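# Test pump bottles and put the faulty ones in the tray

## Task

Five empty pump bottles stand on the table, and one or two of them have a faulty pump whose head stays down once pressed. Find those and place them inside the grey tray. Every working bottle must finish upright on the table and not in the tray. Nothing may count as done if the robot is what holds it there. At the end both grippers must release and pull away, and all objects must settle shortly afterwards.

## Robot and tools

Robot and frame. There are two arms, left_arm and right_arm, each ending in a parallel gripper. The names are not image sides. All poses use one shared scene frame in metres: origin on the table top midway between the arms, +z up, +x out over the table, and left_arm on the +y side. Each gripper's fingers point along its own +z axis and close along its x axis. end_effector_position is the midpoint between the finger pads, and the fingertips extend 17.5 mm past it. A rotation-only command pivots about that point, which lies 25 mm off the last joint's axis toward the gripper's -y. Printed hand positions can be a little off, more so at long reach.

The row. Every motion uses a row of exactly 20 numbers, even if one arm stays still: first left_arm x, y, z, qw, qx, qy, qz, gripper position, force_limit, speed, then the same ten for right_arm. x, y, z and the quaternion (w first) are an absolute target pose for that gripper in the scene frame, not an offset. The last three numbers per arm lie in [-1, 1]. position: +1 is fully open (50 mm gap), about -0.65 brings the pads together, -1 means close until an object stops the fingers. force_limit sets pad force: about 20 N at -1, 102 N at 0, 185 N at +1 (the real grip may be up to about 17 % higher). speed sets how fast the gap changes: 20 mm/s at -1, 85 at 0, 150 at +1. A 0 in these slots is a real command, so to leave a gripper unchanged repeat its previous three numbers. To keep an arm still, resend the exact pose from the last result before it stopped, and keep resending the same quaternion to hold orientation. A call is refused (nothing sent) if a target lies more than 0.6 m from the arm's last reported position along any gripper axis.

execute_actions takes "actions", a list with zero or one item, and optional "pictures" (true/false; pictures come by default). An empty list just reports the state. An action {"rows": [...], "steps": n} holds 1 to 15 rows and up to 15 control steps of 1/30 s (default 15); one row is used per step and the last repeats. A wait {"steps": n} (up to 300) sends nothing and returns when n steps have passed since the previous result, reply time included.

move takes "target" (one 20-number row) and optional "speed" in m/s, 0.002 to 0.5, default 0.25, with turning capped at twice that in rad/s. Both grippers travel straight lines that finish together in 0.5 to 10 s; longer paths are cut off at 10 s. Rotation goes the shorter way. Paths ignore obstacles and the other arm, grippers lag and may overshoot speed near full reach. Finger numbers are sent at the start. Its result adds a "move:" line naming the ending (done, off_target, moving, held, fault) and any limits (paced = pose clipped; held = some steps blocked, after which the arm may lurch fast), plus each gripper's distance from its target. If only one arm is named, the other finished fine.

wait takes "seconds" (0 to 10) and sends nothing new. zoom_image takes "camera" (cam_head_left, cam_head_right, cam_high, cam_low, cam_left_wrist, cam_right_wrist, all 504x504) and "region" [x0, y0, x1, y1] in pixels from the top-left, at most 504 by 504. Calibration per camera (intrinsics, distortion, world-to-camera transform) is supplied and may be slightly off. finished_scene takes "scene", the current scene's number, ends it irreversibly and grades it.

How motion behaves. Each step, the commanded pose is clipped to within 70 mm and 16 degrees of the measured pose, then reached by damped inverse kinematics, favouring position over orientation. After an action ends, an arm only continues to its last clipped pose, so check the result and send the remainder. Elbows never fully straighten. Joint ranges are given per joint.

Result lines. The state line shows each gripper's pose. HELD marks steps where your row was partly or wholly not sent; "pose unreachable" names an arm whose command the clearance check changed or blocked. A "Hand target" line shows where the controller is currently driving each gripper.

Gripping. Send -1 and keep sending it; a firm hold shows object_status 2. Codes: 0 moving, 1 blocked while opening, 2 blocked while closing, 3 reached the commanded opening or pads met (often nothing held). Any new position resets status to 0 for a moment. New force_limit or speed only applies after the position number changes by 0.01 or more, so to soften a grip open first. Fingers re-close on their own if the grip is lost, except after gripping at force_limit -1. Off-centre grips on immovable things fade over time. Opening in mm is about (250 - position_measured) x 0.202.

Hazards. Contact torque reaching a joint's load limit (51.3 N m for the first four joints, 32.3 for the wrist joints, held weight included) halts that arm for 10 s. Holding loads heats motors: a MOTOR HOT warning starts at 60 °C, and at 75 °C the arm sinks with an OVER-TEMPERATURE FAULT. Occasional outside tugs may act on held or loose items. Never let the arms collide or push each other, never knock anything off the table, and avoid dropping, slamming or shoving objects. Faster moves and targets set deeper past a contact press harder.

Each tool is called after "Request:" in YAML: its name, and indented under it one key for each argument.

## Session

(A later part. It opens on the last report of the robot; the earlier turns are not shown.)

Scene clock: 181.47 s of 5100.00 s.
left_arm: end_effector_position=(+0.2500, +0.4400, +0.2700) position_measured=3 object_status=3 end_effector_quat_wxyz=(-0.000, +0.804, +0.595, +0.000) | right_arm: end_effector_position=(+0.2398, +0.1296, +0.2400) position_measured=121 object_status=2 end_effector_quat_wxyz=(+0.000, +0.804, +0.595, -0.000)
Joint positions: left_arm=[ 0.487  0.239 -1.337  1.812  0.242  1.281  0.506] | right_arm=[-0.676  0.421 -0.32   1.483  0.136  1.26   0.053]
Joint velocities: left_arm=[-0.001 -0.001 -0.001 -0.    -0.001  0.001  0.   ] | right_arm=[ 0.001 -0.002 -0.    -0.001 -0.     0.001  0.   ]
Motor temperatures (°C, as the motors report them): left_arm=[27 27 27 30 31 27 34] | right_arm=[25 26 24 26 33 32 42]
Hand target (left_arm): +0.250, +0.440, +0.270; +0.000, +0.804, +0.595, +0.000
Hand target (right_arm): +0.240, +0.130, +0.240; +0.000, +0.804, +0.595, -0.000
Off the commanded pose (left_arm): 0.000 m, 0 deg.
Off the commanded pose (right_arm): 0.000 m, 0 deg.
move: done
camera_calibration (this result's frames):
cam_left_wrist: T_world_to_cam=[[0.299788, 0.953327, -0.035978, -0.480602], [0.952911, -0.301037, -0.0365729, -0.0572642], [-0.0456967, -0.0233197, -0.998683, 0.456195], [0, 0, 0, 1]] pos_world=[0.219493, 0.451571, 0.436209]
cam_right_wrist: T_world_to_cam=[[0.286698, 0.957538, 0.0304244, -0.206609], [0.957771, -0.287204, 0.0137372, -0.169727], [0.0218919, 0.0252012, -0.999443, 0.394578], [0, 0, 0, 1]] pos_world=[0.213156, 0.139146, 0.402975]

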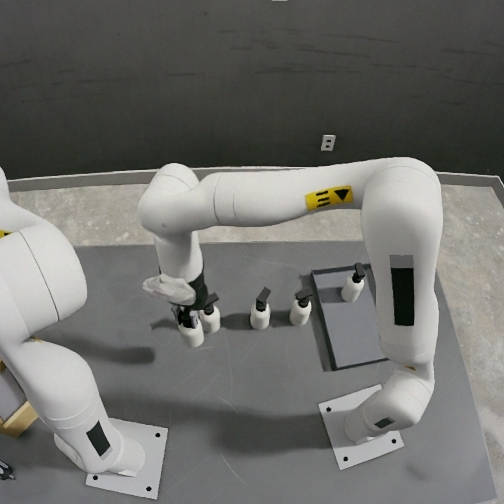

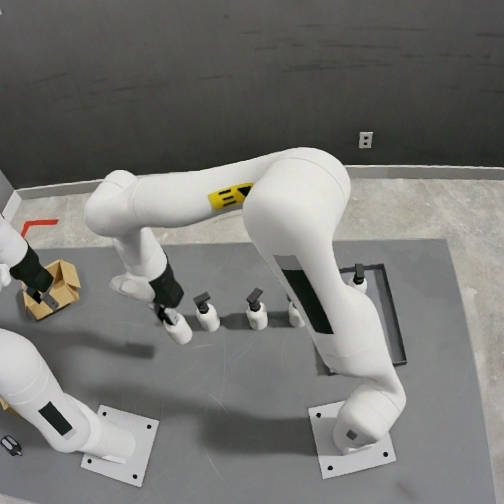

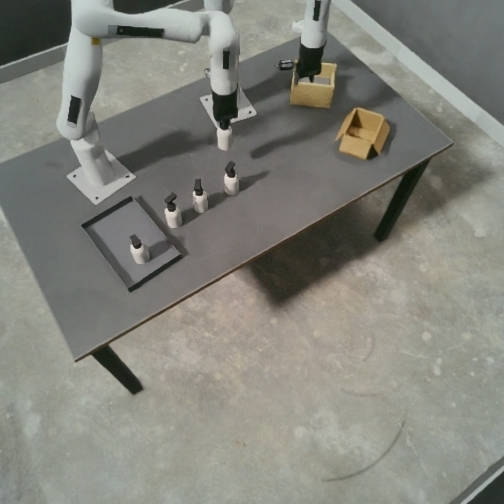

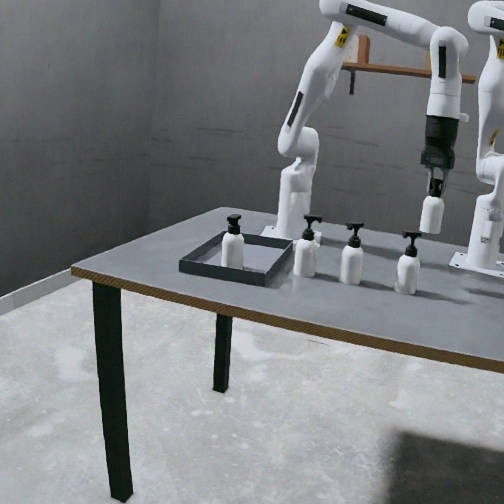

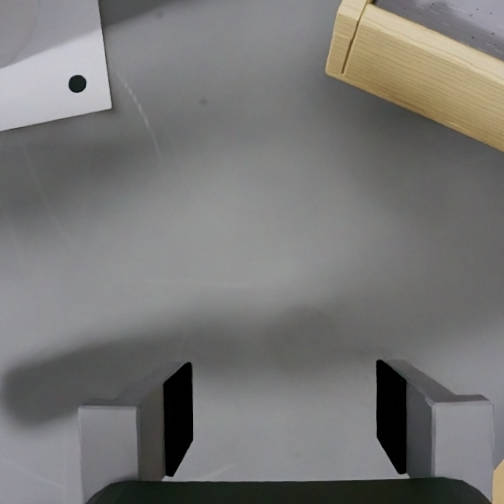

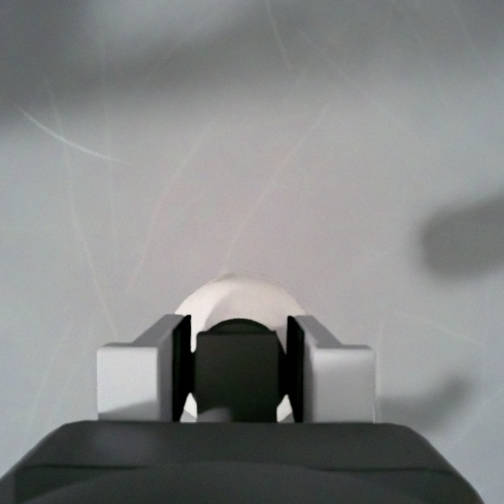

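Request:
move:
  target: [0.25,0.44,0.27,0,0.804,0.595,0,1,-0.6,1,0.29,-0.31,0.27,0,0.7071,0.7071,0,-1,-0.6,1]
  speed: 0.3

Request:
move:
  target: [0.25,0.44,0.27,0,0.804,0.595,0,1,-0.6,1,0.29,-0.31,0.135,0,0.7071,0.7071,0,-1,-0.6,1]
  speed: 0.2

Request:
move:
  target: [0.25,0.44,0.27,0,0.804,0.595,0,1,-0.6,1,0.29,-0.31,0.1145,0,0.7071,0.7071,0,-1,-0.6,1]
  speed: 0.03

Request:
move:
  target: [0.25,0.44,0.27,0,0.804,0.595,0,1,-0.6,1,0.29,-0.31,0.1145,0,0.7071,0.7071,0,1,-0.6,1]

Request:
move:
  target: [0.25,0.44,0.27,0,0.804,0.595,0,1,-0.6,1,0.29,-0.31,0.29,0,0.7071,0.7071,0,1,-0.6,1]

Scene clock: 194.40 s of 5100.00 s.
left_arm: end_effector_position=(+0.2500, +0.4400, +0.2700) position_measured=3 object_status=3 end_effector_quat_wxyz=(-0.000, +0.804, +0.595, +0.000) | right_arm: end_effector_position=(+0.2908, -0.3112, +0.2698) position_measured=121 object_status=2 end_effector_quat_wxyz=(+0.002, +0.707, +0.708, -0.001)
Joint positions: left_arm=[ 0.487  0.239 -1.337  1.812  0.242  1.281  0.506] | right_arm=[ 0.072 -0.032  0.15   1.941  0.01   1.231  1.583]
Joint velocities: left_arm=[ 0.003 -0.    -0.     0.001 -0.     0.001  0.   ] | right_arm=[ 0.005  0.006  0.009 -0.003 -0.004  0.001  0.008]
Motor temperatures (°C, as the motors report them): left_arm=[27 27 27 31 31 27 34] | right_arm=[25 26 24 26 33 32 42]
Hand target (left_arm): +0.250, +0.440, +0.270; +0.000, +0.804, +0.595, +0.000
Hand target (right_arm): +0.291, -0.311, +0.270; +0.002, +0.707, +0.707, -0.002
Off the commanded pose (left_arm): 0.000 m, 0 deg.
Off the commanded pose (right_arm): 0.001 m, 0 deg.
After step 90, 7.93 s passed at rest.
move: done
camera_calibration (this result's frames):
cam_left_wrist: T_world_to_cam=[[0.299788, 0.953327, -0.0359779, -0.480602], [0.952911, -0.301037, -0.0365729, -0.0572641], [-0.0456966, -0.0233196, -0.998683, 0.456195], [0, 0, 0, 1]] pos_world=[0.219493, 0.451571, 0.436209]
cam_right_wrist: T_world_to_cam=[[-0.00731368, 0.999637, 0.025917, 0.299765], [0.999871, 0.00693914, 0.014512, -0.266508], [0.0143269, 0.0260197, -0.999559, 0.436884], [0, 0, 0, 1]] pos_world=[0.262407, -0.309174, 0.43279]

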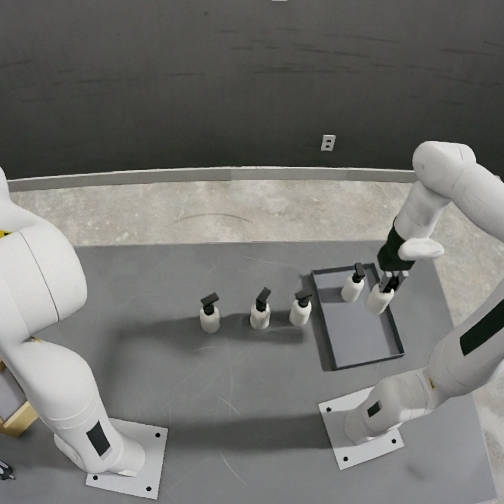

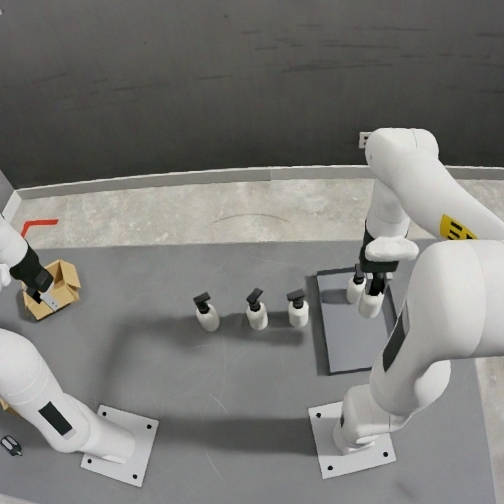

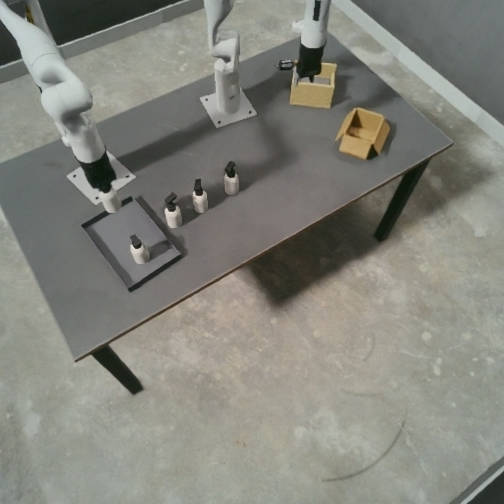

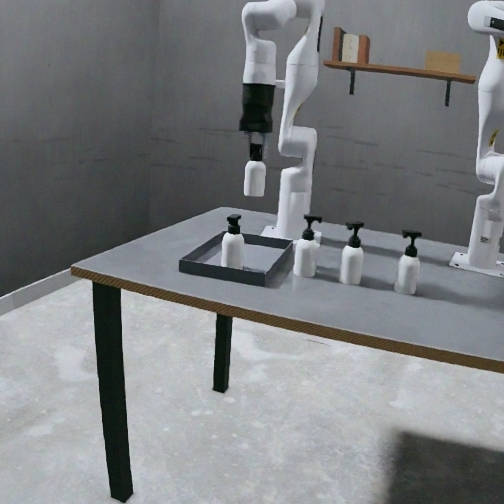

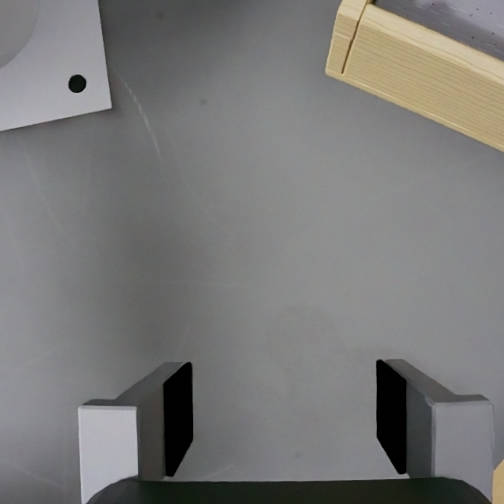

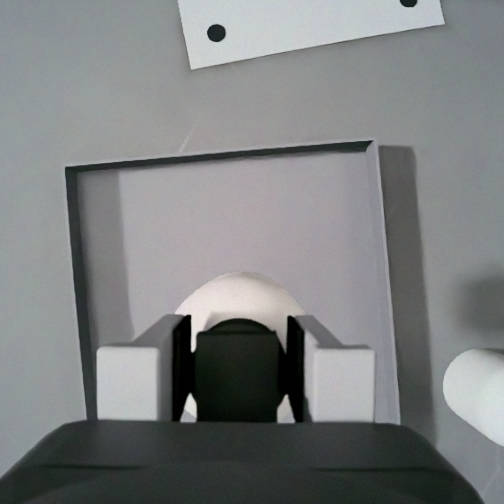

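Scene clock: 195.60 s of 5100.00 s.
left_arm: end_effector_position=(+0.2500, +0.4400, +0.2700) position_measured=3 object_status=3 end_effector_quat_wxyz=(-0.000, +0.804, +0.595, +0.000) | right_arm: end_effector_position=(+0.2907, -0.3098, +0.1349) position_measured=121 object_status=2 end_effector_quat_wxyz=(+0.000, +0.707, +0.707, +0.000)
Joint positions: left_arm=[ 0.487  0.239 -1.337  1.812  0.242  1.281  0.506] | right_arm=[ 0.095  0.177  0.153  2.233 -0.04   0.733  1.639]
Joint velocities: left_arm=[ 0.002 -0.     0.001  0.    -0.002 -0.     0.   ] | right_arm=[ 0.001  0.006  0.001  0.001 -0.002 -0.003  0.001]
Motor temperatures (°C, as the motors report them): left_arm=[27 27 27 31 31 27 34] | right_arm=[25 26 24 26 33 32 42]
Hand target (left_arm): +0.250, +0.440, +0.270; +0.000, +0.804, +0.595, +0.000
Hand target (right_arm): +0.291, -0.310, +0.135; -0.000, +0.707, +0.707, +0.000
Off the commanded pose (left_arm): 0.000 m, 0 deg.
Off the commanded pose (right_arm): 0.001 m, 0 deg.
move: done
camera_calibration (this result's frames):
cam_left_wrist: T_world_to_cam=[[0.299788, 0.953327, -0.0359782, -0.480602], [0.952911, -0.301038, -0.036573, -0.057264], [-0.0456968, -0.0233199, -0.998683, 0.456195], [0, 0, 0, 1]] pos_world=[0.219493, 0.451571, 0.436209]
cam_right_wrist: T_world_to_cam=[[-0.00722452, 0.999499, 0.0308291, 0.301136], [0.999874, 0.0067835, 0.0143862, -0.264491], [0.0141698, 0.0309291, -0.999421, 0.303601], [0, 0, 0, 1]] pos_world=[0.262331, -0.308581, 0.297946]

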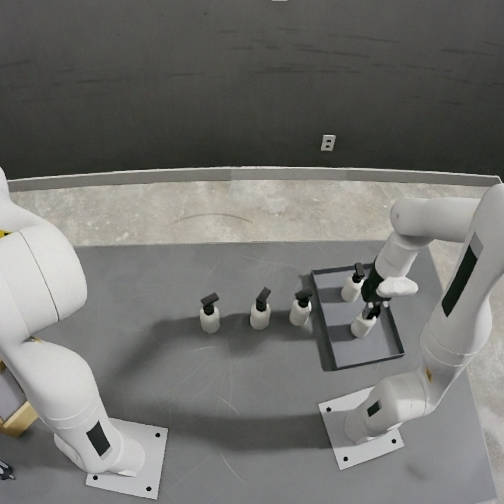

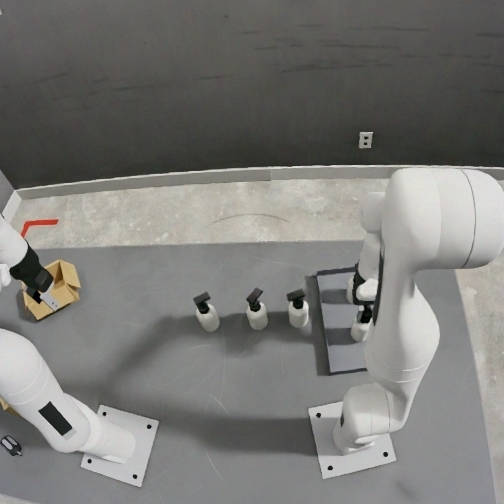

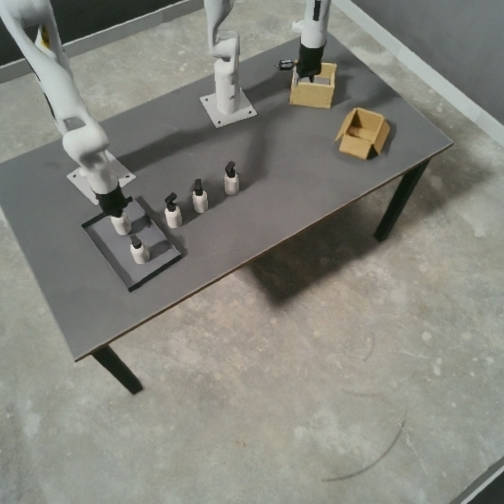

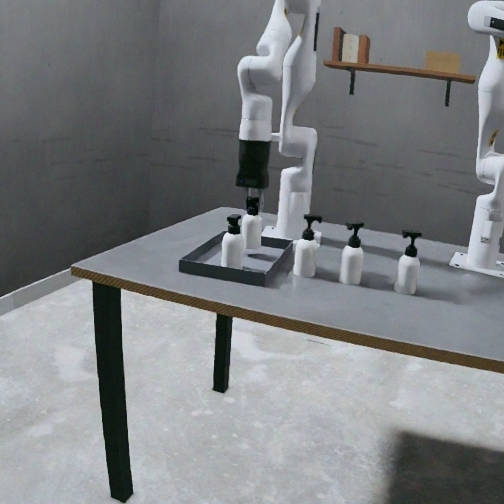

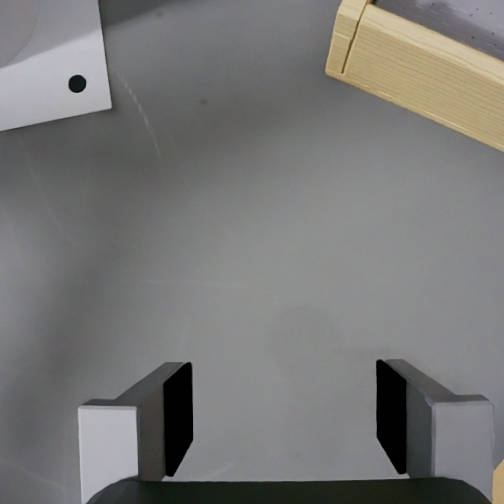

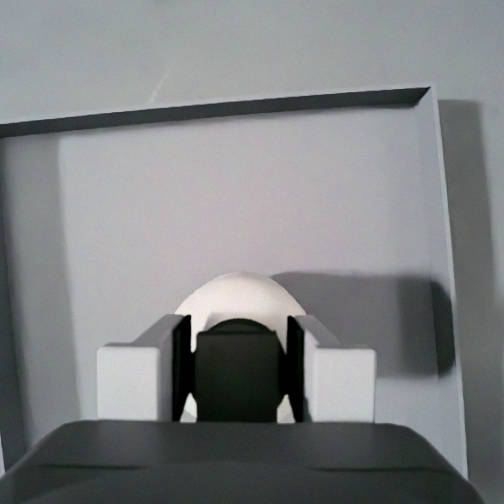

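Scene clock: 196.53 s of 5100.00 s.
left_arm: end_effector_position=(+0.2500, +0.4400, +0.2700) position_measured=3 object_status=3 end_effector_quat_wxyz=(-0.000, +0.804, +0.595, +0.000) | right_arm: end_effector_position=(+0.2902, -0.3099, +0.1146) position_measured=121 object_status=2 end_effector_quat_wxyz=(+0.000, +0.707, +0.707, +0.000)
Joint positions: left_arm=[ 0.487  0.239 -1.337  1.812  0.242  1.281  0.506] | right_arm=[ 0.103  0.225  0.148  2.268 -0.054  0.652  1.654]
Joint velocities: left_arm=[-0.001  0.001 -0.001 -0.002  0.     0.001 -0.   ] | right_arm=[ 0.001  0.006  0.001  0.002 -0.002 -0.005  0.001]
Motor temperatures (°C, as the motors report them): left_arm=[27 27 27 31 31 27 34] | right_arm=[25 26 24 26 33 32 42]
Hand target (left_arm): +0.250, +0.440, +0.270; +0.000, +0.804, +0.595, +0.000
Hand target (right_arm): +0.290, -0.310, +0.114; -0.000, +0.707, +0.707, +0.000
Off the commanded pose (left_arm): 0.000 m, 0 deg.
Off the commanded pose (right_arm): 0.000 m, 0 deg.
move: done
camera_calibration (this result's frames):
cam_left_wrist: T_world_to_cam=[[0.299788, 0.953327, -0.035978, -0.480602], [0.952911, -0.301038, -0.0365729, -0.057264], [-0.0456967, -0.0233196, -0.998683, 0.456195], [0, 0, 0, 1]] pos_world=[0.219493, 0.451571, 0.436209]
cam_right_wrist: T_world_to_cam=[[-0.00640679, 0.999508, 0.0307096, 0.301653], [0.999881, 0.00597214, 0.0142246, -0.263898], [0.0140342, 0.0307971, -0.999427, 0.2833], [0, 0, 0, 1]] pos_world=[0.261824, -0.308654, 0.277628]

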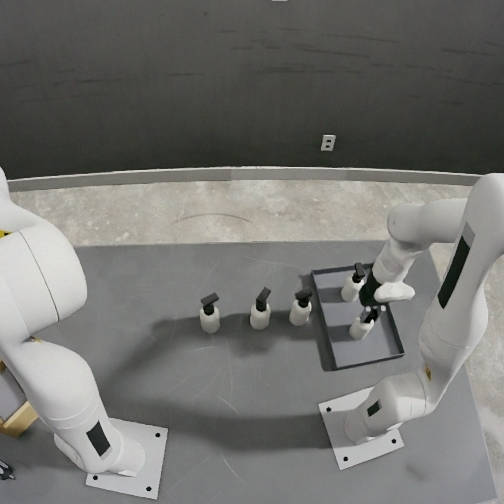

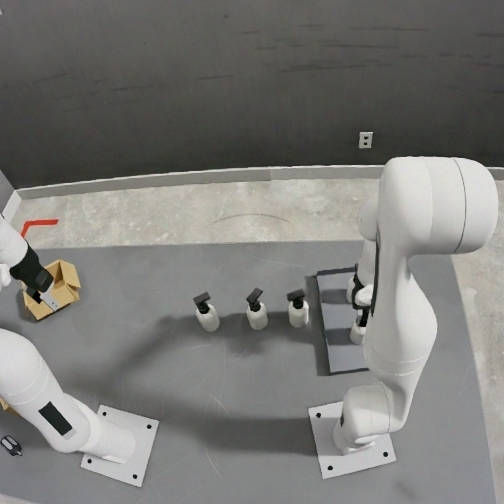

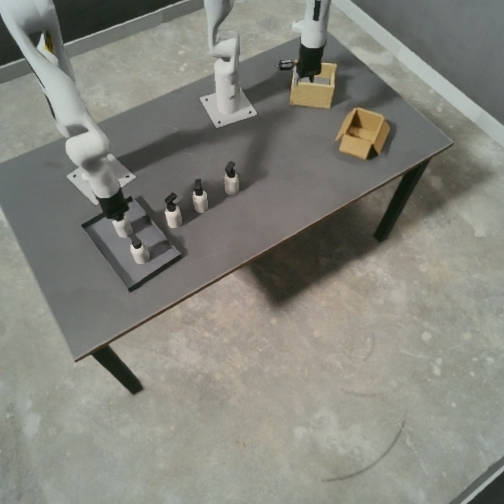

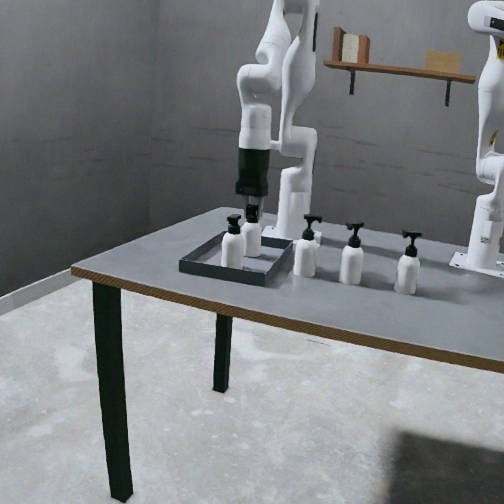

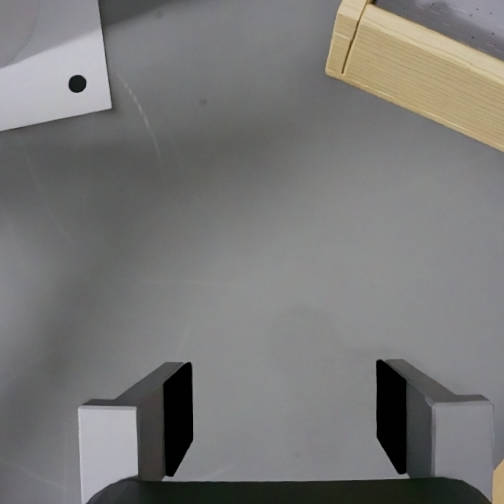

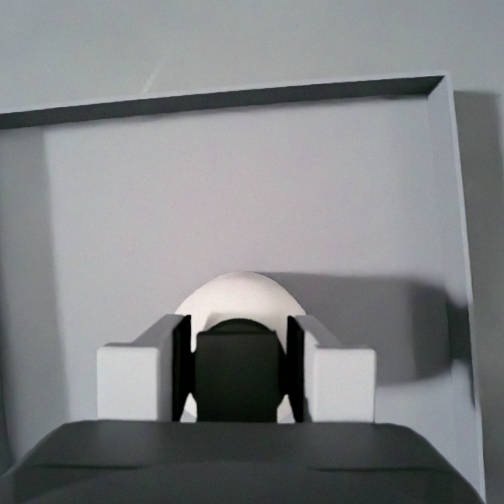

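Scene clock: 197.23 s of 5100.00 s.
left_arm: end_effector_position=(+0.2500, +0.4400, +0.2700) position_measured=3 object_status=3 end_effector_quat_wxyz=(-0.000, +0.804, +0.595, +0.000) | right_arm: end_effector_position=(+0.2900, -0.3100, +0.1145) position_measured=3 object_status=3 end_effector_quat_wxyz=(+0.000, +0.707, +0.707, +0.000)
Joint positions: left_arm=[ 0.487  0.239 -1.337  1.812  0.242  1.281  0.506] | right_arm=[ 0.103  0.225  0.148  2.268 -0.054  0.652  1.653]
Joint velocities: left_arm=[-0.001 -0.001  0.001 -0.     0.     0.    -0.   ] | right_arm=[ 0.     0.    -0.    -0.    -0.001 -0.001  0.   ]
Motor temperatures (°C, as the motors report them): left_arm=[27 27 27 31 31 27 34] | right_arm=[25 26 24 26 33 32 42]
Hand target (left_arm): +0.250, +0.440, +0.270; +0.000, +0.804, +0.595, +0.000
Hand target (right_arm): +0.290, -0.310, +0.114; +0.000, +0.707, +0.707, -0.000
Off the commanded pose (left_arm): 0.000 m, 0 deg.
Off the commanded pose (right_arm): 0.000 m, 0 deg.
move: done
camera_calibration (this result's frames):
cam_left_wrist: T_world_to_cam=[[0.299788, 0.953327, -0.0359781, -0.480602], [0.952911, -0.301037, -0.036573, -0.0572641], [-0.0456968, -0.0233198, -0.998683, 0.456195], [0, 0, 0, 1]] pos_world=[0.219493, 0.451571, 0.436209]
cam_right_wrist: T_world_to_cam=[[-0.0061549, 0.999512, 0.0306345, 0.301652], [0.999888, 0.00573363, 0.0138203, -0.26376], [0.0136379, 0.0307162, -0.999435, 0.283269], [0, 0, 0, 1]] pos_world=[0.261724, -0.308693, 0.277513]

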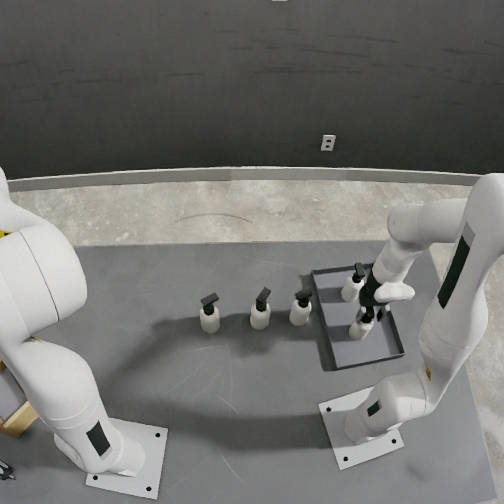

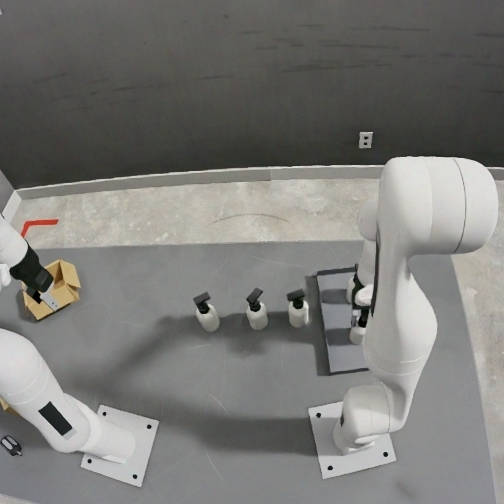

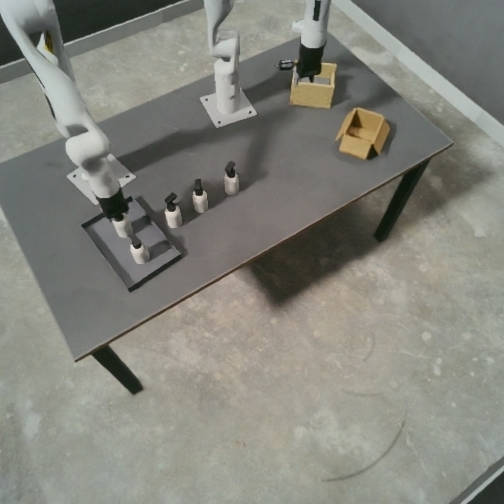

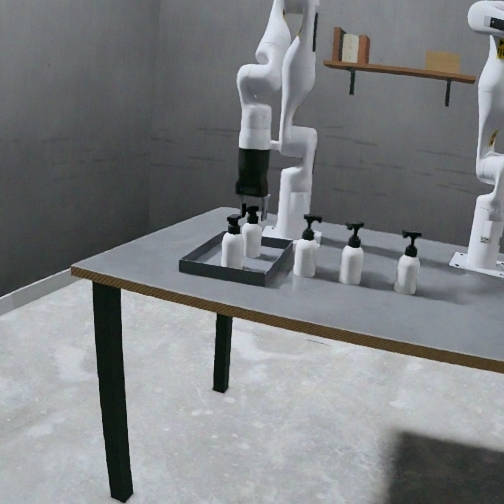

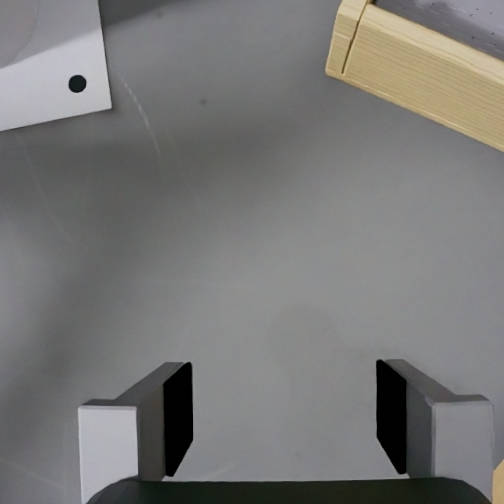

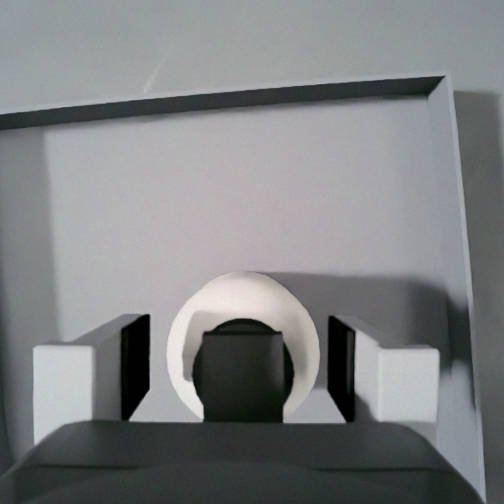

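Scene clock: 198.50 s of 5100.00 s.
left_arm: end_effector_position=(+0.2500, +0.4400, +0.2700) position_measured=3 object_status=3 end_effector_quat_wxyz=(-0.000, +0.804, +0.595, +0.000) | right_arm: end_effector_position=(+0.2892, -0.3102, +0.2903) position_measured=3 object_status=3 end_effector_quat_wxyz=(+0.000, +0.708, +0.707, -0.000)
Joint positions: left_arm=[ 0.487  0.239 -1.337  1.812  0.242  1.281  0.506] | right_arm=[ 0.069 -0.051  0.152  1.891  0.008  1.301  1.58 ]
Joint velocities: left_arm=[-0.001 -0.001  0.     0.    -0.002 -0.    -0.   ] | right_arm=[-0.    -0.001 -0.001 -0.003 -0.     0.003 -0.   ]
Motor temperatures (°C, as the motors report them): left_arm=[27 27 27 31 31 27 34] | right_arm=[25 26 24 26 33 32 42]
Hand target (left_arm): +0.250, +0.440, +0.270; +0.000, +0.804, +0.595, +0.000
Hand target (right_arm): +0.289, -0.310, +0.290; +0.000, +0.708, +0.707, -0.000
Off the commanded pose (left_arm): 0.000 m, 0 deg.
Off the commanded pose (right_arm): 0.001 m, 0 deg.
move: done
camera_calibration (this result's frames):
cam_left_wrist: T_world_to_cam=[[0.299788, 0.953327, -0.035978, -0.480602], [0.952911, -0.301038, -0.036573, -0.057264], [-0.0456967, -0.0233197, -0.998683, 0.456195], [0, 0, 0, 1]] pos_world=[0.219493, 0.451571, 0.436209]
cam_right_wrist: T_world_to_cam=[[-0.00492023, 0.999525, 0.0304302, 0.29615], [0.999895, 0.00450329, 0.0137549, -0.265736], [0.0136113, 0.0304947, -0.999442, 0.458877], [0, 0, 0, 1]] pos_world=[0.26092, -0.308806, 0.453264]

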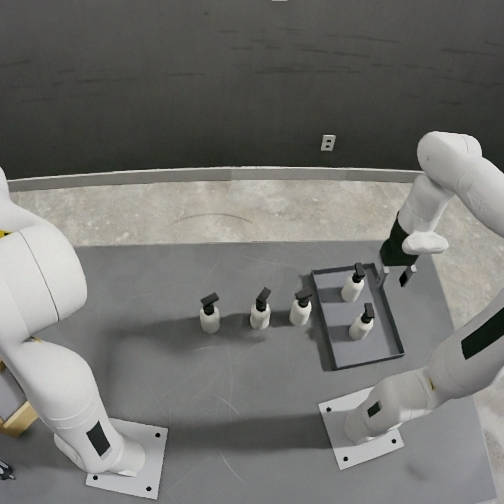

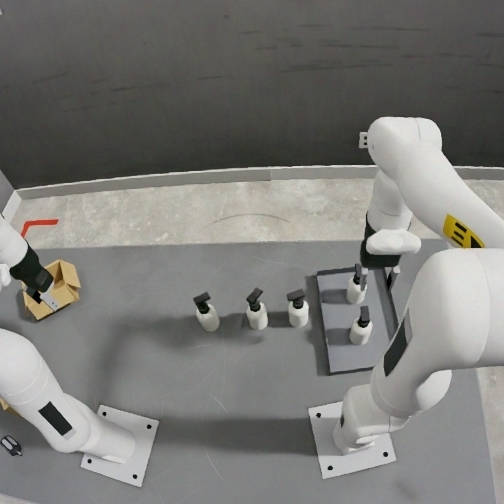

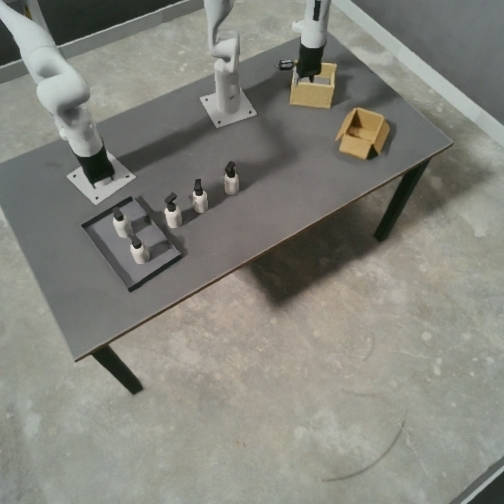

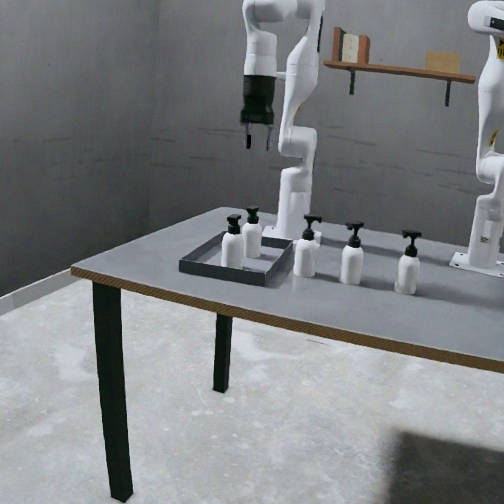

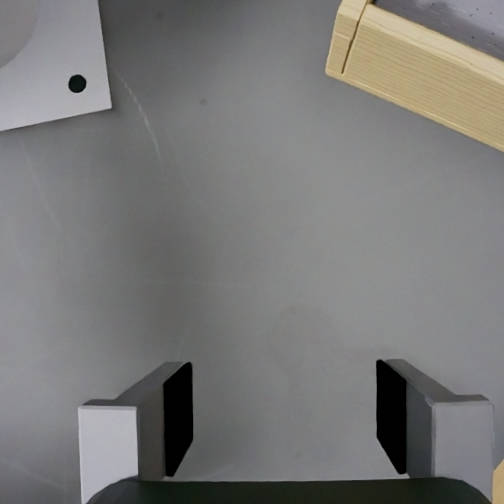

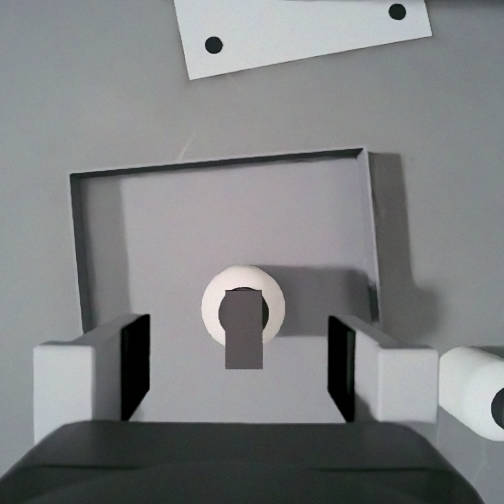

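Request:
finished_scene:
  scene: 2

The scene is finished: the task was done.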